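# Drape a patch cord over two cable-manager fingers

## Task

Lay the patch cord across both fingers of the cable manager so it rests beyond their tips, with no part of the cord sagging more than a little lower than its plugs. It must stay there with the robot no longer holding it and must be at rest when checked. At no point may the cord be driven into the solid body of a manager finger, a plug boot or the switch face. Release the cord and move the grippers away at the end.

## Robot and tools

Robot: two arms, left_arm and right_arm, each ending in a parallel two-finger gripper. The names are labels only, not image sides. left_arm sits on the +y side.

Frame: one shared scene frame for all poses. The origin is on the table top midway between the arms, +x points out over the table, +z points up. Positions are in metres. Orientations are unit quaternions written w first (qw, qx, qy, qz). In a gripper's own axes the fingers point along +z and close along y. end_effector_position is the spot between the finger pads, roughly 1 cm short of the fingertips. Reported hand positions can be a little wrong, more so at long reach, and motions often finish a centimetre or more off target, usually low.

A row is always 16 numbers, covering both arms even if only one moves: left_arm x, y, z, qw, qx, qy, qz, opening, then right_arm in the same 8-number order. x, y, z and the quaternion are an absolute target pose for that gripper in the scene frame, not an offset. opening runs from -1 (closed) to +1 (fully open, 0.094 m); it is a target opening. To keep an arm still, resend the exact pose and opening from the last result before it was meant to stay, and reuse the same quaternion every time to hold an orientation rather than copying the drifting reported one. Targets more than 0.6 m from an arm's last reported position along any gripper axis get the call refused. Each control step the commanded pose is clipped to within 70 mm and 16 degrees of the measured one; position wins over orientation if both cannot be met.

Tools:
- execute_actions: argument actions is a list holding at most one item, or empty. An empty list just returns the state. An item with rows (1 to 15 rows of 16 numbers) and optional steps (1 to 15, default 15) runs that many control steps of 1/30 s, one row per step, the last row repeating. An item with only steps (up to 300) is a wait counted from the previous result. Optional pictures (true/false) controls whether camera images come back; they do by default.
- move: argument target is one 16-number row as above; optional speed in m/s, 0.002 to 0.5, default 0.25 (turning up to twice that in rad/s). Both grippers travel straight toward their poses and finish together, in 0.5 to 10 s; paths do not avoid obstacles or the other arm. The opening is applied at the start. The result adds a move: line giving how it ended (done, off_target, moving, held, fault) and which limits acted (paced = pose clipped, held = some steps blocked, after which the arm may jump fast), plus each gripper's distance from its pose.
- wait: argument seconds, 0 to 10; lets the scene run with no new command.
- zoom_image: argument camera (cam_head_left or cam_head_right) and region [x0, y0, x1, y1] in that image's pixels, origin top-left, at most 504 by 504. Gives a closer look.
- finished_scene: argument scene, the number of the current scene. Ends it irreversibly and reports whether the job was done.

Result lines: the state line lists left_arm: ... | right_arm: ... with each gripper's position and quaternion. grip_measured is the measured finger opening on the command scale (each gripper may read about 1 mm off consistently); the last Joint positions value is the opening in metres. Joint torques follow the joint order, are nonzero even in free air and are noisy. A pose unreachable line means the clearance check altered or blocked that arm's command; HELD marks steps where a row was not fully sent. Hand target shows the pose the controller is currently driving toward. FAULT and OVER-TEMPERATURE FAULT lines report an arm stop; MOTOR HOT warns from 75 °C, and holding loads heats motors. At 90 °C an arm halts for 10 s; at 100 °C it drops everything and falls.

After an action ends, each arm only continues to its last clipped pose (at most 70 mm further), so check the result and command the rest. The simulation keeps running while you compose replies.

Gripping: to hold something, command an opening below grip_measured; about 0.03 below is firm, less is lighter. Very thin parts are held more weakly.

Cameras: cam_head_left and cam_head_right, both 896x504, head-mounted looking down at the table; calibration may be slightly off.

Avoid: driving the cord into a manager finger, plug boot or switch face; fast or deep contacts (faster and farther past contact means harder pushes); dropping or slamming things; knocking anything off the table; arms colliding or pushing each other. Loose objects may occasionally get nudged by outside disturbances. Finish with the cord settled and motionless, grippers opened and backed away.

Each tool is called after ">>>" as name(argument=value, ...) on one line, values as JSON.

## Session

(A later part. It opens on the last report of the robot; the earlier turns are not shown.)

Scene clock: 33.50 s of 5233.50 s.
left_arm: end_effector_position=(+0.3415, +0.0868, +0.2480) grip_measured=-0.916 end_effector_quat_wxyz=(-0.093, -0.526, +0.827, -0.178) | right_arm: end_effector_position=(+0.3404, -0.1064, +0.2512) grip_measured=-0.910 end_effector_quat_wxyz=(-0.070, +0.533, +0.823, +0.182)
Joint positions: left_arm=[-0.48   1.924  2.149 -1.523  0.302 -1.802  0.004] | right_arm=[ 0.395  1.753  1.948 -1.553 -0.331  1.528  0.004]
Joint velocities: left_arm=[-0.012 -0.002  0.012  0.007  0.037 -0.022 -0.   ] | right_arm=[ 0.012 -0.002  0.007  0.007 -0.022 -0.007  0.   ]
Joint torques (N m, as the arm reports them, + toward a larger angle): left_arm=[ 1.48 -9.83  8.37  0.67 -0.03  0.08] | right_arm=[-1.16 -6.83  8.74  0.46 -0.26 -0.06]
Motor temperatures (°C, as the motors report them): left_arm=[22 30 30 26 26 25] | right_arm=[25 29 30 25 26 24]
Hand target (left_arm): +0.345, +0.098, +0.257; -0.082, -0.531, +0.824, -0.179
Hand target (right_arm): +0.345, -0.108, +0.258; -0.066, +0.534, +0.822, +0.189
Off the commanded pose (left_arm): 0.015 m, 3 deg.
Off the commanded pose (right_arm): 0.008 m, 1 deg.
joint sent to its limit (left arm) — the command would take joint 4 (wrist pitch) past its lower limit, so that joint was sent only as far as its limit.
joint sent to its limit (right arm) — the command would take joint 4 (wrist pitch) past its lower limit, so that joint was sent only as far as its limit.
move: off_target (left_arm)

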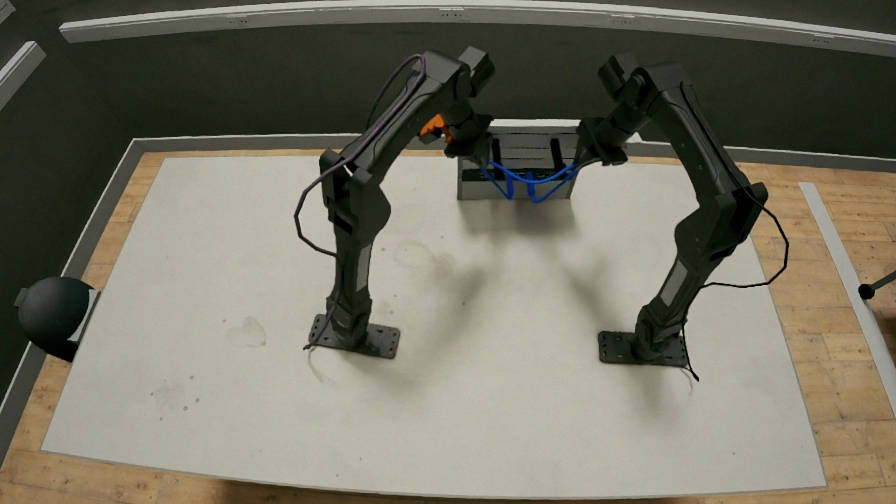

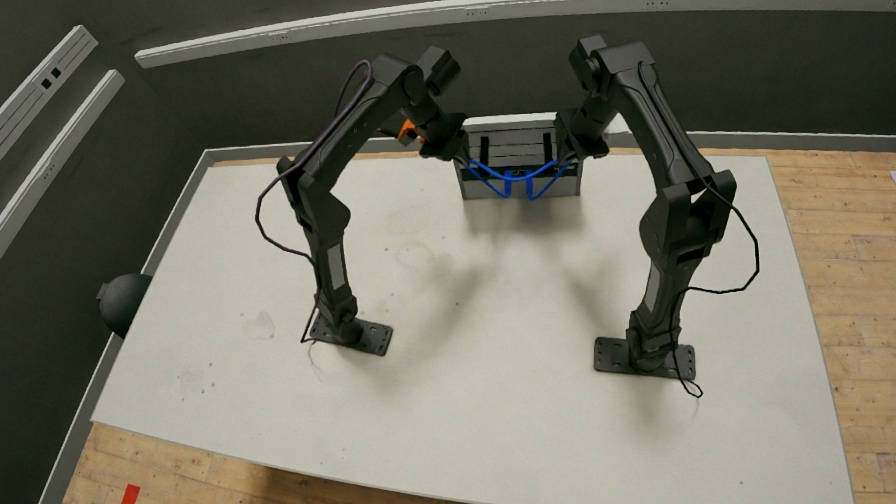

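>>> move(target=[0.365,0.088,0.258,-0.085,-0.531,0.825,-0.178,-0.96,0.365,-0.092,0.262,-0.068,0.533,0.823,0.185,-0.96], speed=0.025)

>>> zoom_image(camera="cam_head_left", region=[420, 80, 640, 240])

>>> zoom_image(camera="cam_head_right", region=[410, 80, 630, 240])

Scene clock: 37.00 s of 5233.50 s.
left_arm: end_effector_position=(+0.3575, +0.0799, +0.2507) grip_measured=-0.916 end_effector_quat_wxyz=(-0.093, -0.528, +0.823, -0.187) | right_arm: end_effector_position=(+0.3626, -0.0960, +0.2555) grip_measured=-0.910 end_effector_quat_wxyz=(-0.064, +0.537, +0.819, +0.192)
Joint positions: left_arm=[-0.468  1.994  2.256 -1.543  0.311 -1.8    0.004] | right_arm=[ 0.401  1.838  2.067 -1.558 -0.332  1.551  0.004]
Joint velocities: left_arm=[-0.002 -0.032  0.002 -0.081 -0.11   0.037 -0.001] | right_arm=[ 0.002 -0.002 -0.007  0.007 -0.037  0.022  0.   ]
Joint torques (N m, as the arm reports them, + toward a larger angle): left_arm=[ 1.34 -9.77  8.09  0.95  0.02  0.14] | right_arm=[ 0.53 -7.5   8.74  0.54 -0.2   0.04]
Motor temperatures (°C, as the motors report them): left_arm=[23 31 30 26 26 25] | right_arm=[25 29 30 25 26 24]
Hand target (left_arm): +0.365, +0.088, +0.258; -0.080, -0.531, +0.821, -0.193
Hand target (right_arm): +0.365, -0.092, +0.262; -0.059, +0.534, +0.820, +0.199
Off the commanded pose (left_arm): 0.013 m, 1 deg.
Off the commanded pose (right_arm): 0.008 m, 1 deg.
joint sent to its limit (left arm) — the command would take joint 4 (wrist pitch) past its lower limit, so that joint was sent only as far as its limit.
joint sent to its limit (right arm) — the command would take joint 4 (wrist pitch) past its lower limit, so that joint was sent only as far as its limit.
move: off_target (left_arm)

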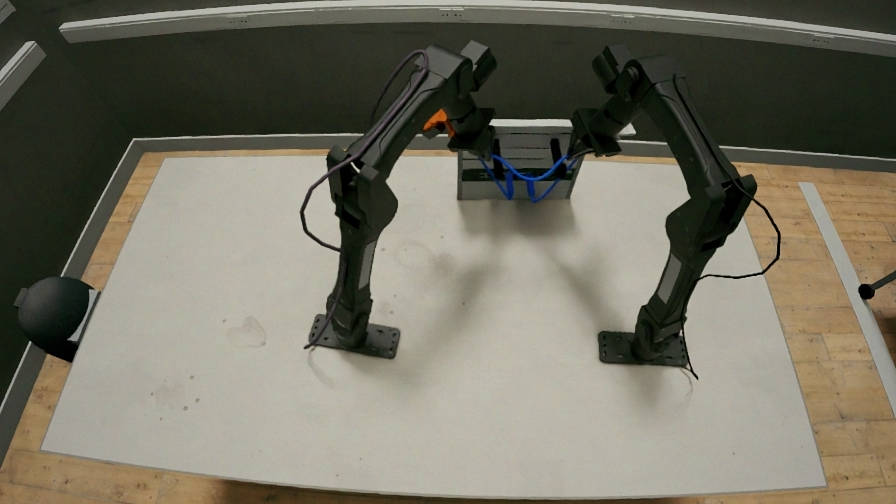

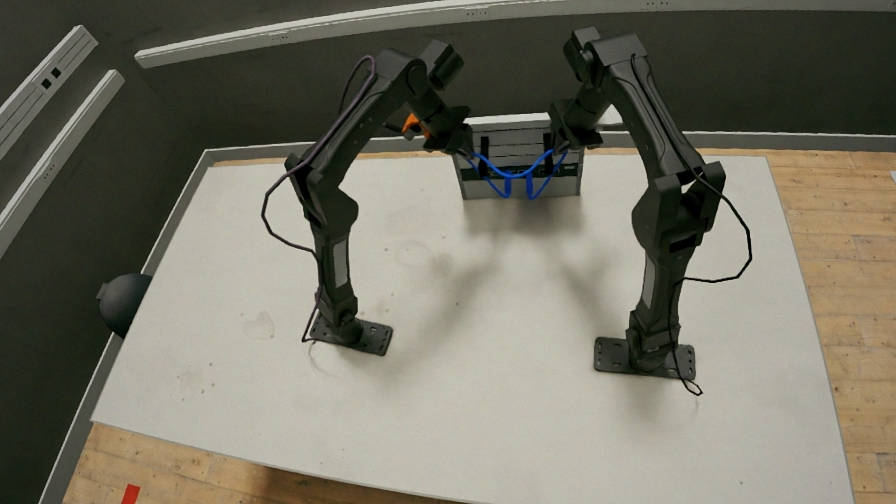

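Region (420, 80, 640, 240) of cam_head_left's 896x504 image, scaled by 2.291, with more detail than that image has; it fills the top 367 rows of this view, and the rest is white.

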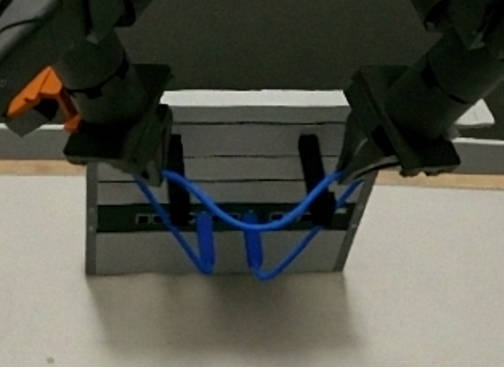

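Region (410, 80, 630, 240) of cam_head_right's 896x504 image, scaled by 2.291, with more detail than that image has; it fills the top 367 rows of this view, and the rest is white.

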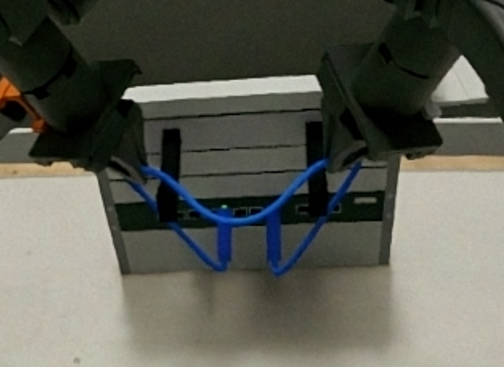

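>>> move(target=[0.39,0.098,0.245,-0.085,-0.531,0.825,-0.19,-0.96,0.39,-0.103,0.245,-0.062,0.535,0.82,0.192,-0.96], speed=0.02)

>>> zoom_image(camera="cam_head_left", region=[440, 100, 620, 220])

>>> zoom_image(camera="cam_head_right", region=[430, 100, 610, 220])

Scene clock: 40.27 s of 5233.50 s.
left_arm: end_effector_position=(+0.3809, +0.0901, +0.2400) grip_measured=-0.916 end_effector_quat_wxyz=(-0.097, -0.527, +0.823, -0.187) | right_arm: end_effector_position=(+0.3824, -0.1026, +0.2390) grip_measured=-0.910 end_effector_quat_wxyz=(-0.069, +0.537, +0.821, +0.180)
Joint positions: left_arm=[-0.407  2.055  2.301 -1.552  0.335 -1.737  0.004] | right_arm=[ 0.367  1.915  2.107 -1.559 -0.333  1.508  0.004]
Joint velocities: left_arm=[-0.012 -0.017  0.002 -0.037 -0.037  0.037  0.   ] | right_arm=[-0.007 -0.007  0.002 -0.051  0.051  0.007  0.001]
Joint torques (N m, as the arm reports them, + toward a larger angle): left_arm=[ 1.51 -9.98  7.81  0.96 -0.01  0.13] | right_arm=[-1.06 -8.06  8.65  0.54 -0.28 -0.07]
Motor temperatures (°C, as the motors report them): left_arm=[23 32 30 26 26 25] | right_arm=[25 30 30 25 26 24]
Hand target (left_arm): +0.390, +0.098, +0.245; -0.083, -0.530, +0.822, -0.193
Hand target (right_arm): +0.390, -0.104, +0.245; -0.062, +0.535, +0.820, +0.192
Off the commanded pose (left_arm): 0.013 m, 1 deg.
Off the commanded pose (right_arm): 0.010 m, 2 deg.
joint sent to its limit (left arm) — the command would take joint 4 (wrist pitch) past its lower limit, so that joint was sent only as far as its limit.
move: off_target (left_arm)

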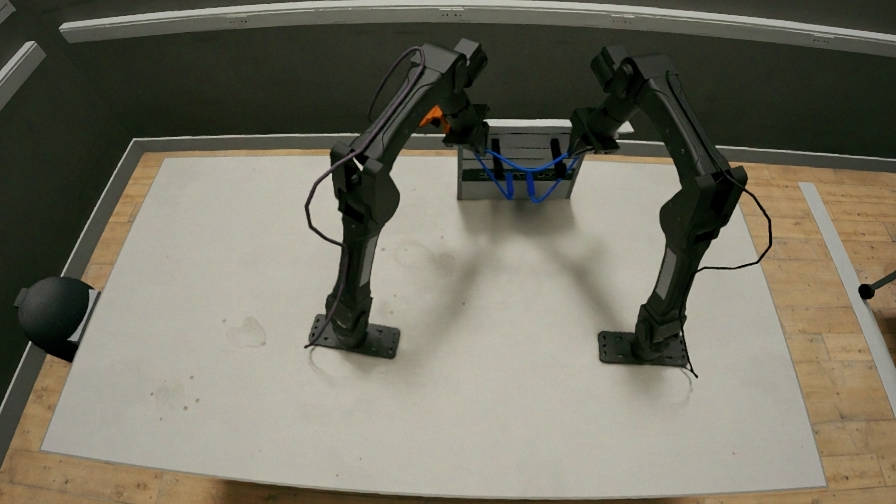

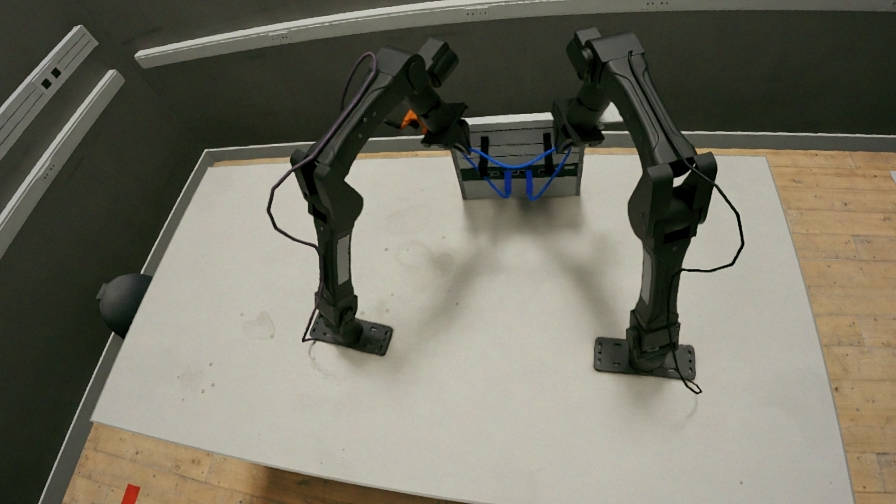

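Region (440, 100, 620, 220) of cam_head_left's 896x504 image, scaled by 2.800, with more detail than that image has.

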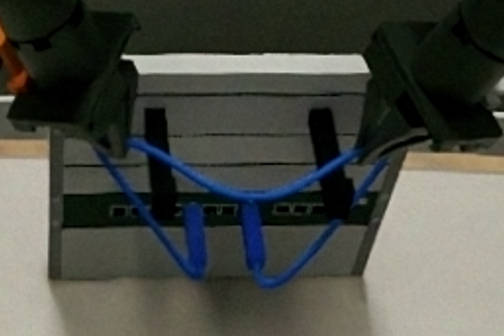

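Region (430, 100, 610, 220) of cam_head_right's 896x504 image, scaled by 2.800, with more detail than that image has.

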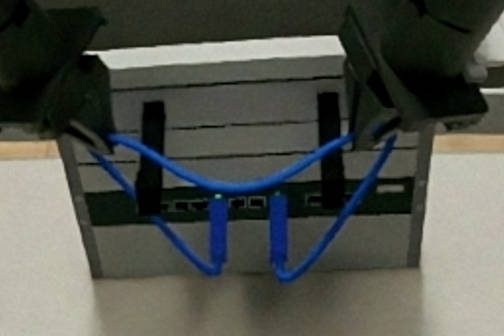

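Grips now sit outside both fingers; lowering until the cord rests on them.

>>> move(target=[0.395,0.104,0.226,-0.085,-0.529,0.823,-0.19,-0.96,0.395,-0.108,0.224,-0.064,0.536,0.82,0.19,-0.96], speed=0.015)

>>> zoom_image(camera="cam_head_left", region=[440, 100, 620, 220])

>>> zoom_image(camera="cam_head_right", region=[430, 100, 610, 220])

Scene clock: 43.20 s of 5233.50 s.
left_arm: end_effector_position=(+0.3908, +0.0948, +0.2211) grip_measured=-0.916 end_effector_quat_wxyz=(-0.101, -0.528, +0.823, -0.184) | right_arm: end_effector_position=(+0.3911, -0.1062, +0.2248) grip_measured=-0.910 end_effector_quat_wxyz=(-0.067, +0.537, +0.821, +0.183)
Joint positions: left_arm=[-0.381  2.055  2.22  -1.488  0.347 -1.712  0.004] | right_arm=[ 0.35   1.915  2.045 -1.496 -0.336  1.491  0.004]
Joint velocities: left_arm=[-0.002 -0.022 -0.002  0.051  0.007 -0.066 -0.001] | right_arm=[-0.007 -0.002  0.012  0.066  0.007 -0.051  0.   ]
Joint torques (N m, as the arm reports them, + toward a larger angle): left_arm=[  0.96 -12.68   4.81   1.15  -0.04   0.1 ] | right_arm=[-1.04 -9.38  4.8   0.7  -0.26 -0.05]
Motor temperatures (°C, as the motors report them): left_arm=[23 33 30 26 26 25] | right_arm=[25 31 30 25 26 24]
Hand target (left_arm): +0.395, +0.104, +0.226; -0.085, -0.529, +0.823, -0.189
Hand target (right_arm): +0.395, -0.108, +0.224; -0.064, +0.536, +0.820, +0.190
Off the commanded pose (left_arm): 0.011 m, 2 deg.
Off the commanded pose (right_arm): 0.004 m, 1 deg.
move: off_target (left_arm)

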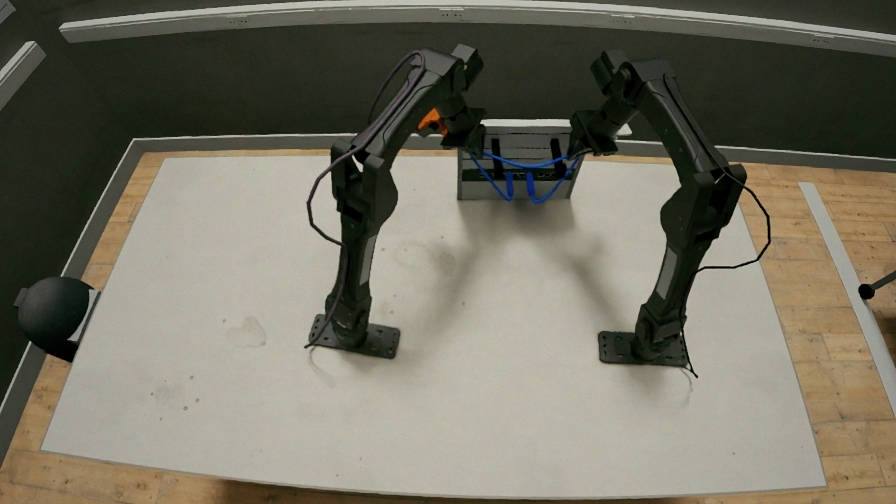

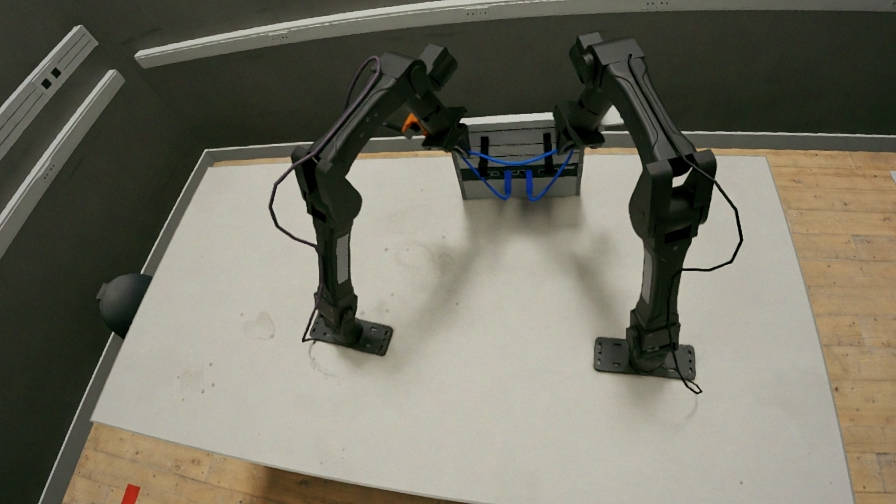

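Region (440, 100, 620, 220) of cam_head_left's 896x504 image, scaled by 2.800, with more detail than that image has.

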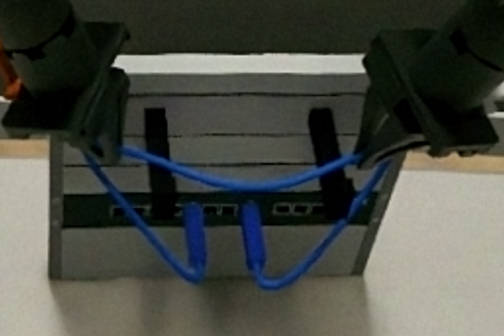

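Region (430, 100, 610, 220) of cam_head_right's 896x504 image, scaled by 2.800, with more detail than that image has.

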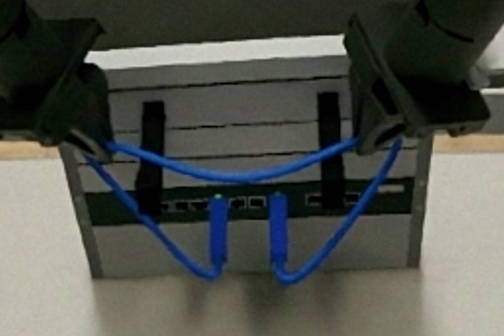

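>>> move(target=[0.40,0.103,0.226,-0.085,-0.529,0.823,-0.19,-0.96,0.408,-0.106,0.224,-0.064,0.536,0.82,0.19,-0.96], speed=0.015)

>>> move(target=[0.40,0.101,0.226,-0.085,-0.529,0.823,-0.19,-0.6,0.405,-0.105,0.224,-0.064,0.536,0.82,0.19,-0.6], speed=0.015)

>>> zoom_image(camera="cam_head_left", region=[440, 100, 620, 220])

>>> zoom_image(camera="cam_head_right", region=[430, 100, 610, 220])

Scene clock: 45.47 s of 5233.50 s.
left_arm: end_effector_position=(+0.3910, +0.0944, +0.2212) grip_measured=-0.916 end_effector_quat_wxyz=(-0.101, -0.526, +0.824, -0.185) | right_arm: end_effector_position=(+0.4015, -0.1046, +0.2194) grip_measured=-0.910 end_effector_quat_wxyz=(-0.069, +0.537, +0.821, +0.182)
Joint positions: left_arm=[-0.381  2.055  2.22  -1.487  0.349 -1.708  0.004] | right_arm=[ 0.345  1.959  2.083 -1.496 -0.339  1.485  0.004]
Joint velocities: left_arm=[-0.017  0.012 -0.022  0.022 -0.022  0.022  0.   ] | right_arm=[ 0.017 -0.007  0.032 -0.007  0.007 -0.037  0.001]
Joint torques (N m, as the arm reports them, + toward a larger angle): left_arm=[  1.31 -10.72   7.33   1.01  -0.08   0.11] | right_arm=[-1.01 -8.45  8.64  0.46 -0.25 -0.08]
Motor temperatures (°C, as the motors report them): left_arm=[23 34 30 26 26 25] | right_arm=[25 32 30 25 26 24]
Hand target (left_arm): +0.400, +0.103, +0.226; -0.085, -0.529, +0.823, -0.190
Hand target (right_arm): +0.408, -0.106, +0.224; -0.064, +0.536, +0.820, +0.190
Off the commanded pose (left_arm): 0.013 m, 2 deg.
Off the commanded pose (right_arm): 0.008 m, 1 deg.
move: off_target (left_arm)

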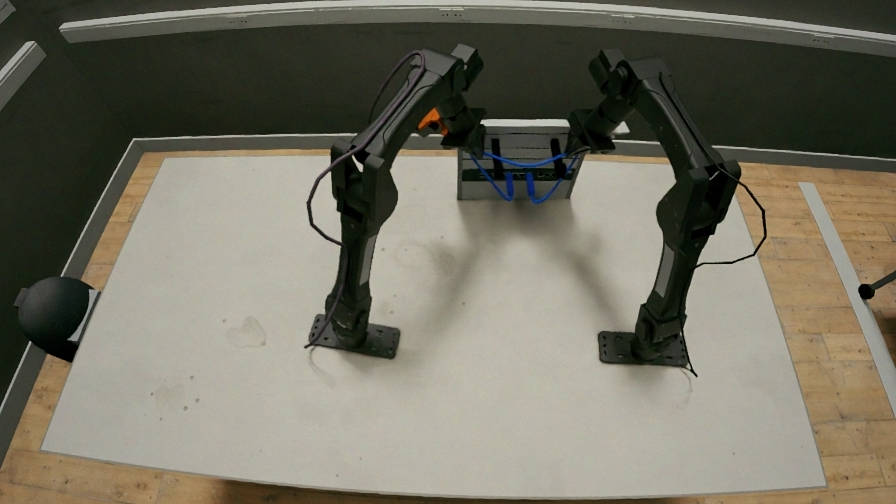

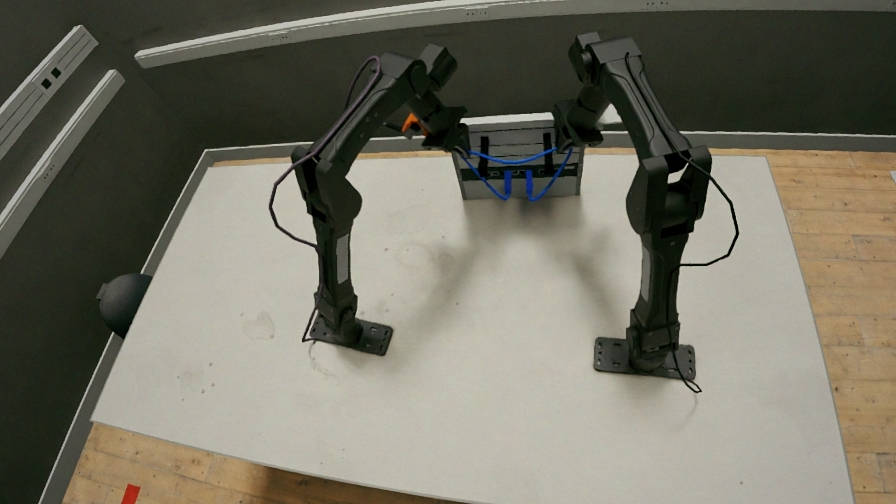

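Scene clock: 46.83 s of 5233.50 s.
left_arm: end_effector_position=(+0.3911, +0.0943, +0.2213) grip_measured=-0.602 end_effector_quat_wxyz=(-0.101, -0.526, +0.824, -0.186) | right_arm: end_effector_position=(+0.4015, -0.1046, +0.2195) grip_measured=-0.602 end_effector_quat_wxyz=(-0.069, +0.537, +0.821, +0.182)
Joint positions: left_arm=[-0.381  2.055  2.22  -1.486  0.349 -1.708  0.019] | right_arm=[ 0.345  1.959  2.084 -1.496 -0.339  1.485  0.019]
Joint velocities: left_arm=[-0.002 -0.002 -0.002  0.007 -0.051  0.007  0.   ] | right_arm=[ 0.002 -0.012 -0.027 -0.051  0.037 -0.037  0.   ]
Joint torques (N m, as the arm reports them, + toward a larger angle): left_arm=[  0.98 -10.34   7.84   1.    -0.06   0.09] | right_arm=[-0.58 -9.24  7.32  0.54 -0.26 -0.01]
Motor temperatures (°C, as the motors report them): left_arm=[23 34 30 26 26 25] | right_arm=[25 32 30 25 26 24]
Hand target (left_arm): +0.400, +0.101, +0.226; -0.085, -0.529, +0.823, -0.190
Hand target (right_arm): +0.405, -0.105, +0.224; -0.064, +0.536, +0.820, +0.190
Off the commanded pose (left_arm): 0.012 m, 2 deg.
Off the commanded pose (right_arm): 0.006 m, 1 deg.
move: off_target (left_arm)

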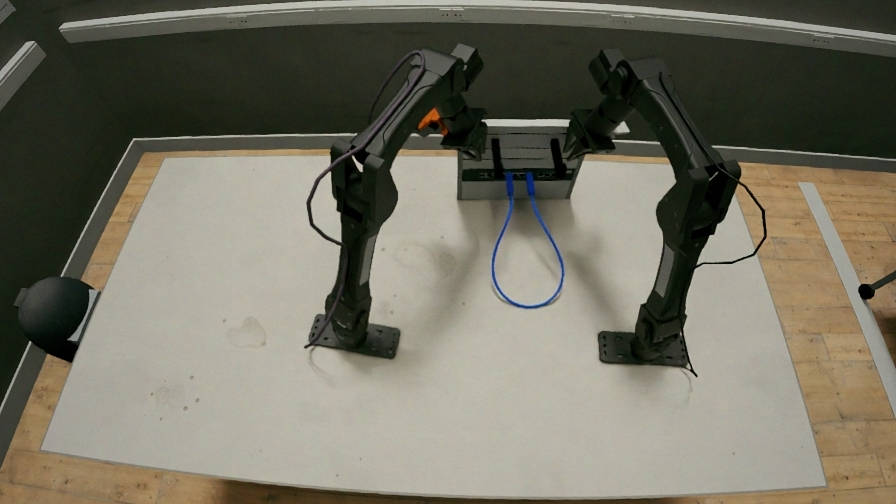

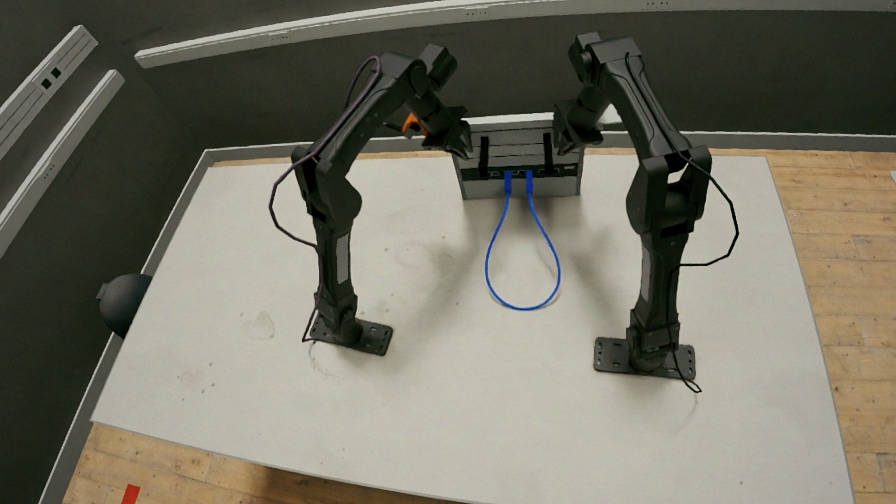

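Region (440, 100, 620, 220) of cam_head_left's 896x504 image, scaled by 2.800, with more detail than that image has.

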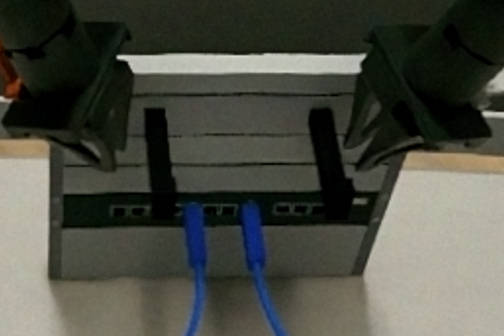

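Region (430, 100, 610, 220) of cam_head_right's 896x504 image, scaled by 2.800, with more detail than that image has.

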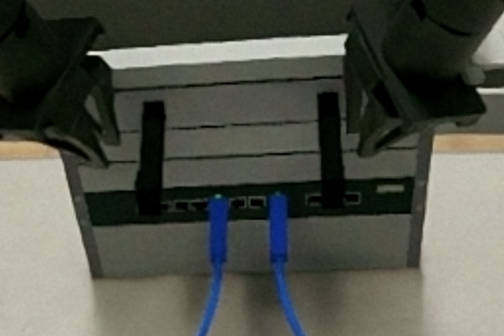

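>>> move(target=[0.37,0.13,0.29,-0.085,-0.529,0.823,-0.19,-0.3,0.37,-0.14,0.29,-0.064,0.536,0.82,0.19,-0.3], speed=0.12)

>>> move(target=[0.20,0.10,0.16,0,0,0.974,-0.225,-0.1,0.20,-0.14,0.16,0,0,0.985,0.174,-0.1], speed=0.2)

>>> move(target=[0.163,0.06,0.045,0,0,0.974,-0.225,-0.1,0.165,-0.10,0.04,0,0,0.985,0.174,-0.1], speed=0.12)

>>> zoom_image(camera="cam_head_left", region=[430, 200, 630, 330])

>>> zoom_image(camera="cam_head_right", region=[420, 200, 620, 330])

Scene clock: 51.10 s of 5233.50 s.
left_arm: end_effector_position=(+0.3731, +0.1221, +0.2924) grip_measured=-0.302 end_effector_quat_wxyz=(-0.066, -0.525, +0.811, -0.249) | right_arm: end_effector_position=(+0.3760, -0.1365, +0.2879) grip_measured=-0.302 end_effector_quat_wxyz=(-0.019, +0.540, +0.806, +0.241)
Joint positions: left_arm=[-0.342  1.89   2.251 -1.539  0.354 -1.708  0.033] | right_arm=[ 0.274  1.769  2.09  -1.549 -0.357  1.466  0.033]
Joint velocities: left_arm=[-0.007  0.022 -0.012  0.037  0.022  0.022  0.001] | right_arm=[-0.002  0.002  0.017  0.007 -0.007  0.066  0.   ]
Joint torques (N m, as the arm reports them, + toward a larger angle): left_arm=[ 0.64 -9.53  4.65  1.11  0.04  0.07] | right_arm=[-0.88 -8.56  4.81  0.63 -0.32 -0.08]
Motor temperatures (°C, as the motors report them): left_arm=[23 35 30 26 26 25] | right_arm=[25 34 30 25 26 24]
Hand target (left_arm): +0.370, +0.130, +0.289; -0.066, -0.531, +0.811, -0.237
Hand target (right_arm): +0.370, -0.139, +0.290; -0.025, +0.541, +0.806, +0.241
Off the commanded pose (left_arm): 0.009 m, 7 deg.
Off the commanded pose (right_arm): 0.007 m, 8 deg.
joint sent to its limit (left arm) — the command would take joint 4 (wrist pitch) past its lower limit, so that joint was sent only as far as its limit.
joint sent to its limit (right arm) — the command would take joint 4 (wrist pitch) past its lower limit, so that joint was sent only as far as its limit.
move: off_target (left_arm, right_arm)

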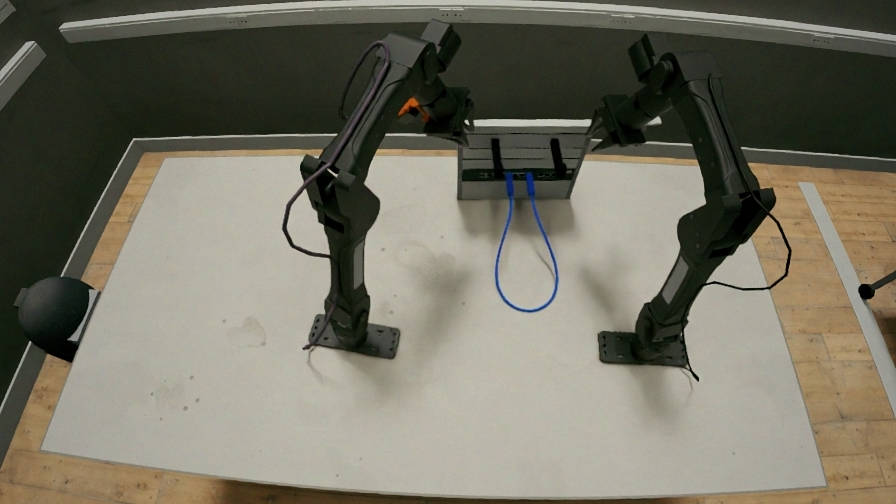

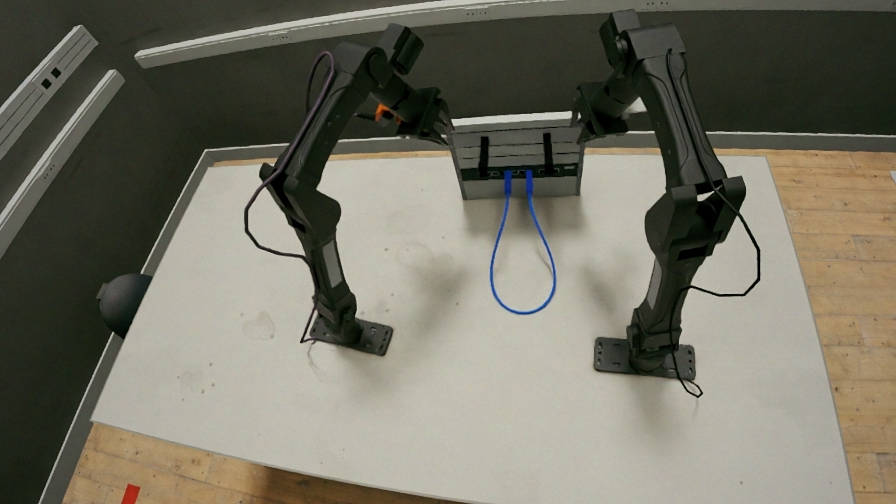

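Scene clock: 54.53 s of 5233.50 s.
left_arm: end_effector_position=(+0.2026, +0.0983, +0.1584) grip_measured=-0.102 end_effector_quat_wxyz=(-0.010, -0.011, +0.974, -0.227) | right_arm: end_effector_position=(+0.2006, -0.1381, +0.1590) grip_measured=-0.102 end_effector_quat_wxyz=(-0.013, +0.010, +0.985, +0.171)
Joint positions: left_arm=[-0.726  1.376  1.162 -1.005  0.301 -0.949  0.042] | right_arm=[ 0.487  1.221  1.099 -1.32  -0.32   0.476  0.042]
Joint velocities: left_arm=[-0.002 -0.012 -0.012  0.037  0.066  0.022  0.001] | right_arm=[ 0.012 -0.002 -0.012 -0.022  0.007 -0.066  0.001]
Joint torques (N m, as the arm reports them, + toward a larger angle): left_arm=[-0.7  -6.98  5.39  1.29  0.02  0.13] | right_arm=[ 0.79 -5.51  5.04  0.53 -0.11 -0.08]
Motor temperatures (°C, as the motors report them): left_arm=[23 35 30 26 26 25] | right_arm=[25 33 29 26 26 24]
Hand target (left_arm): +0.200, +0.101, +0.159; -0.002, -0.000, +0.974, -0.226
Hand target (right_arm): +0.199, -0.138, +0.160; +0.001, -0.001, +0.985, +0.173
Off the commanded pose (left_arm): 0.003 m, 2 deg.
Off the commanded pose (right_arm): 0.002 m, 2 deg.
move: done

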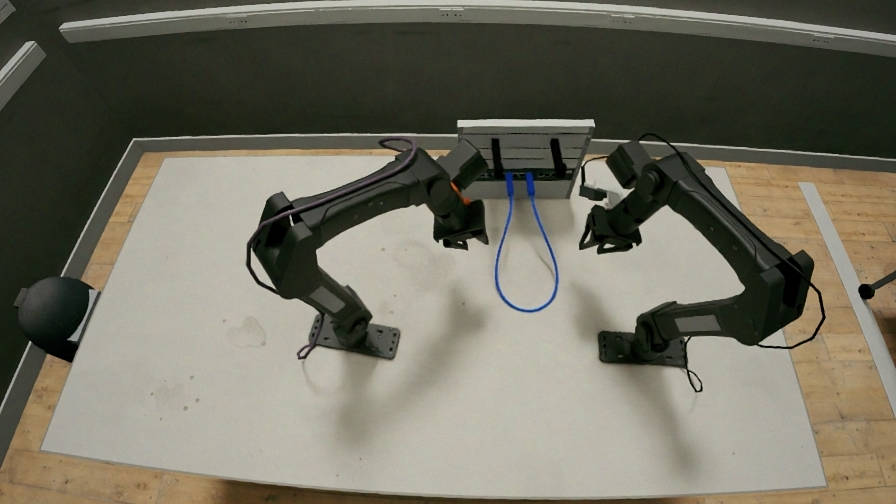

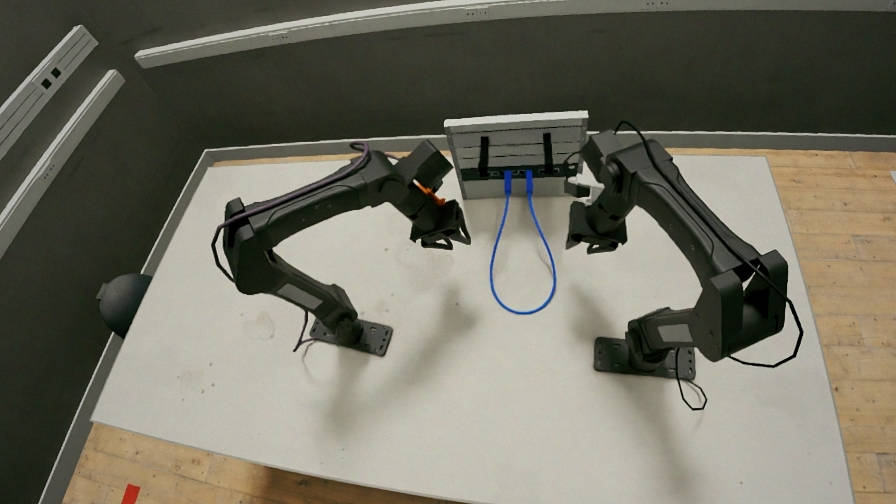

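Scene clock: 56.27 s of 5233.50 s.
left_arm: end_effector_position=(+0.1655, +0.0560, +0.0549) grip_measured=-0.102 end_effector_quat_wxyz=(+0.001, +0.003, +0.971, -0.241) | right_arm: end_effector_position=(+0.1666, -0.0998, +0.0439) grip_measured=-0.102 end_effector_quat_wxyz=(-0.001, +0.003, +0.984, +0.177)
Joint positions: left_arm=[-0.944  1.478  0.807 -0.461  0.217 -1.134  0.042] | right_arm=[ 0.765  1.195  0.612 -0.75  -0.267  0.752  0.042]
Joint velocities: left_arm=[-0.002 -0.022 -0.002  0.022 -0.007 -0.007  0.   ] | right_arm=[-0.017 -0.007  0.012 -0.081  0.007  0.022 -0.002]
Joint torques (N m, as the arm reports them, + toward a larger angle): left_arm=[-0.7  -4.49  5.28  1.44 -0.08 -0.08] | right_arm=[ 0.85 -3.45  5.12  0.73 -0.08  0.02]
Motor temperatures (°C, as the motors report them): left_arm=[23 34 30 26 26 25] | right_arm=[25 33 29 26 26 24]
Hand target (left_arm): +0.162, +0.061, +0.046; -0.001, +0.000, +0.974, -0.225
Hand target (right_arm): +0.165, -0.100, +0.040; +0.001, +0.000, +0.985, +0.174
Off the commanded pose (left_arm): 0.011 m, 2 deg.
Off the commanded pose (right_arm): 0.004 m, 1 deg.
move: off_target (left_arm)

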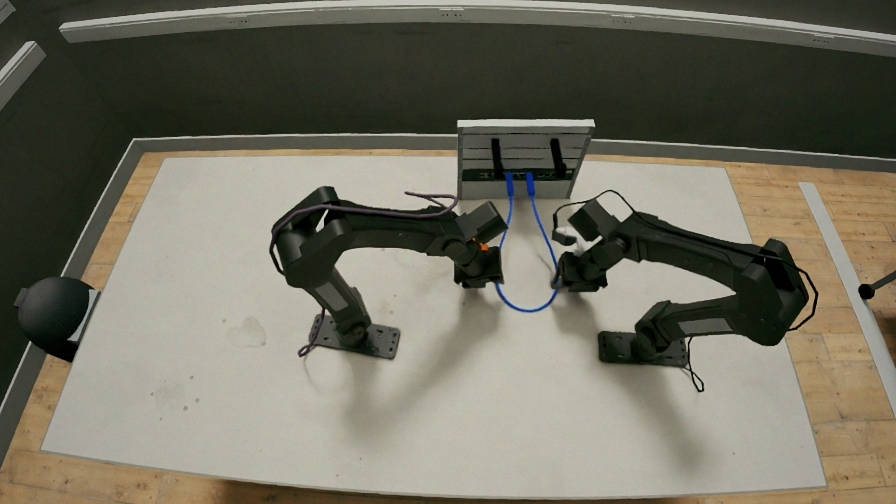

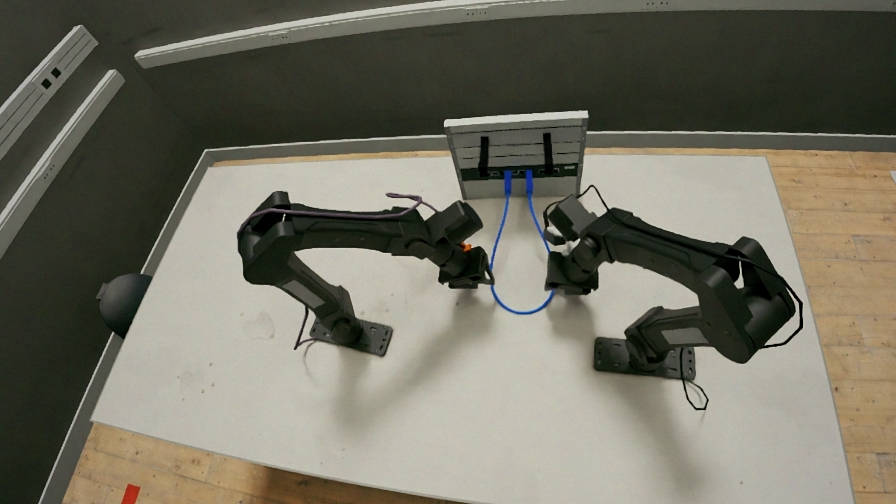

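Region (430, 200, 630, 330) of cam_head_left's 896x504 image, scaled by 2.520, with more detail than that image has; it fills the top 328 rows of this view, and the rest is white.

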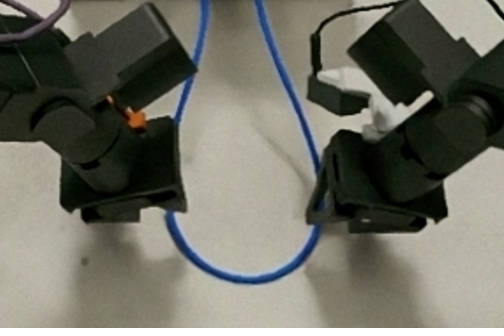

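Region (420, 200, 620, 330) of cam_head_right's 896x504 image, scaled by 2.520, with more detail than that image has; it fills the top 328 rows of this view, and the rest is white.

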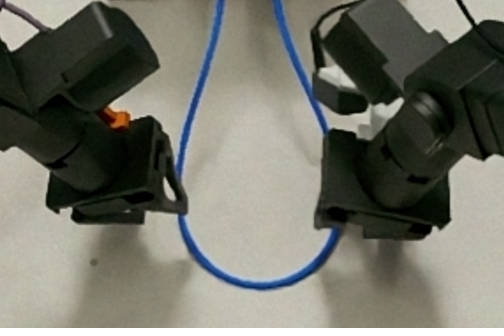

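>>> move(target=[0.163,0.053,0.025,0,0,0.974,-0.225,-0.1, 0.165,-0.094,0.022,0,0,0.985,0.174,-0.1], speed=0.05)

>>> zoom_image(camera="cam_head_left", region=[400,180,660,340])

>>> zoom_image(camera="cam_head_right", region=[390,180,650,340])

Scene clock: 61.77 s of 5233.50 s.
left_arm: end_effector_position=(+0.1669, +0.0473, +0.0361) grip_measured=-0.102 end_effector_quat_wxyz=(+0.003, +0.003, +0.970, -0.242) | right_arm: end_effector_position=(+0.1679, -0.0926, +0.0294) grip_measured=-0.102 end_effector_quat_wxyz=(+0.004, +0.002, +0.983, +0.182)
Joint positions: left_arm=[-0.956  1.545  0.783 -0.364  0.21  -1.145  0.042] | right_arm=[ 0.789  1.235  0.569 -0.646 -0.263  0.776  0.042]
Joint velocities: left_arm=[-0.007  0.012  0.002  0.037 -0.081 -0.037  0.   ] | right_arm=[ 0.002 -0.012 -0.007 -0.007  0.11  -0.007 -0.002]
Joint torques (N m, as the arm reports them, + toward a larger angle): left_arm=[-0.74 -4.77  4.91  1.51 -0.05 -0.06] | right_arm=[ 0.87 -2.56  4.97  0.76 -0.05  0.05]
Motor temperatures (°C, as the motors report them): left_arm=[23 33 30 26 26 25] | right_arm=[25 31 28 26 26 24]
Hand target (left_arm): +0.163, +0.053, +0.025; -0.000, +0.000, +0.974, -0.225
Hand target (right_arm): +0.165, -0.094, +0.022; +0.000, +0.000, +0.985, +0.174
Off the commanded pose (left_arm): 0.013 m, 2 deg.
Off the commanded pose (right_arm): 0.008 m, 1 deg.
After step 90, 1.43 s passed at rest.
move: off_target (left_arm)

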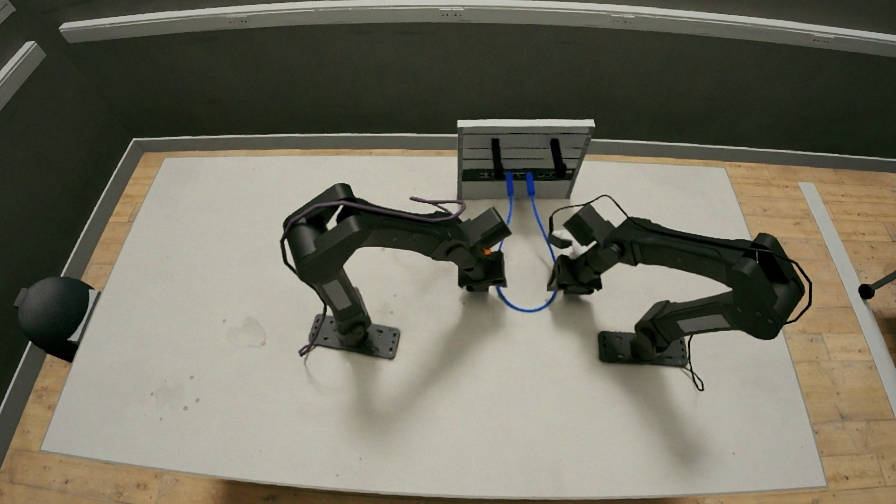

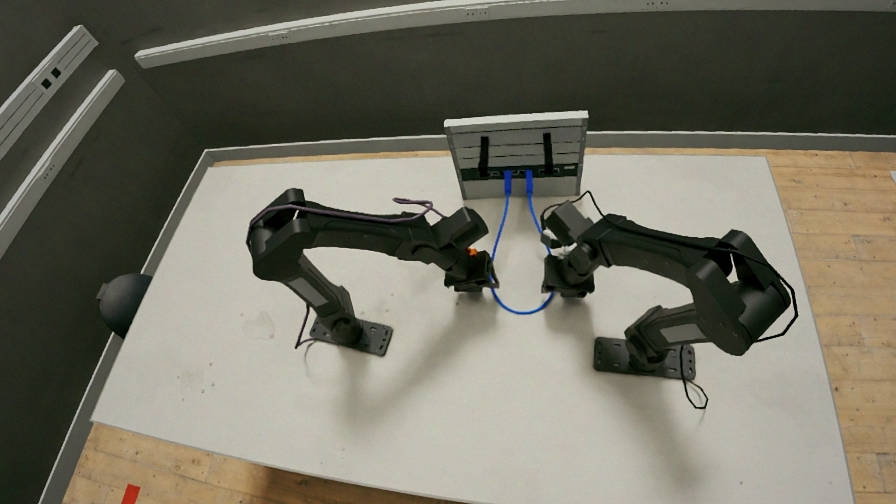

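Region (400, 180, 660, 340) of cam_head_left's 896x504 image, scaled by 1.938, with more detail than that image has; it fills the top 310 rows of this view, and the rest is white.

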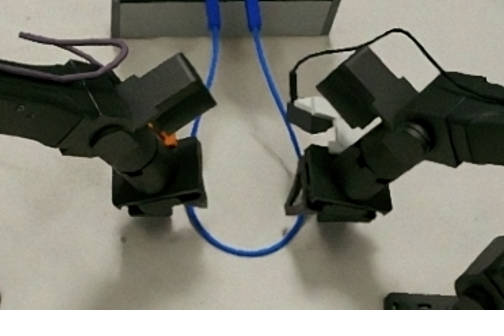

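Region (390, 180, 650, 340) of cam_head_right's 896x504 image, scaled by 1.938, with more detail than that image has; it fills the top 310 rows of this view, and the rest is white.

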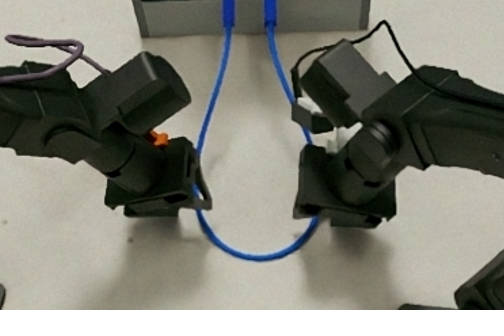

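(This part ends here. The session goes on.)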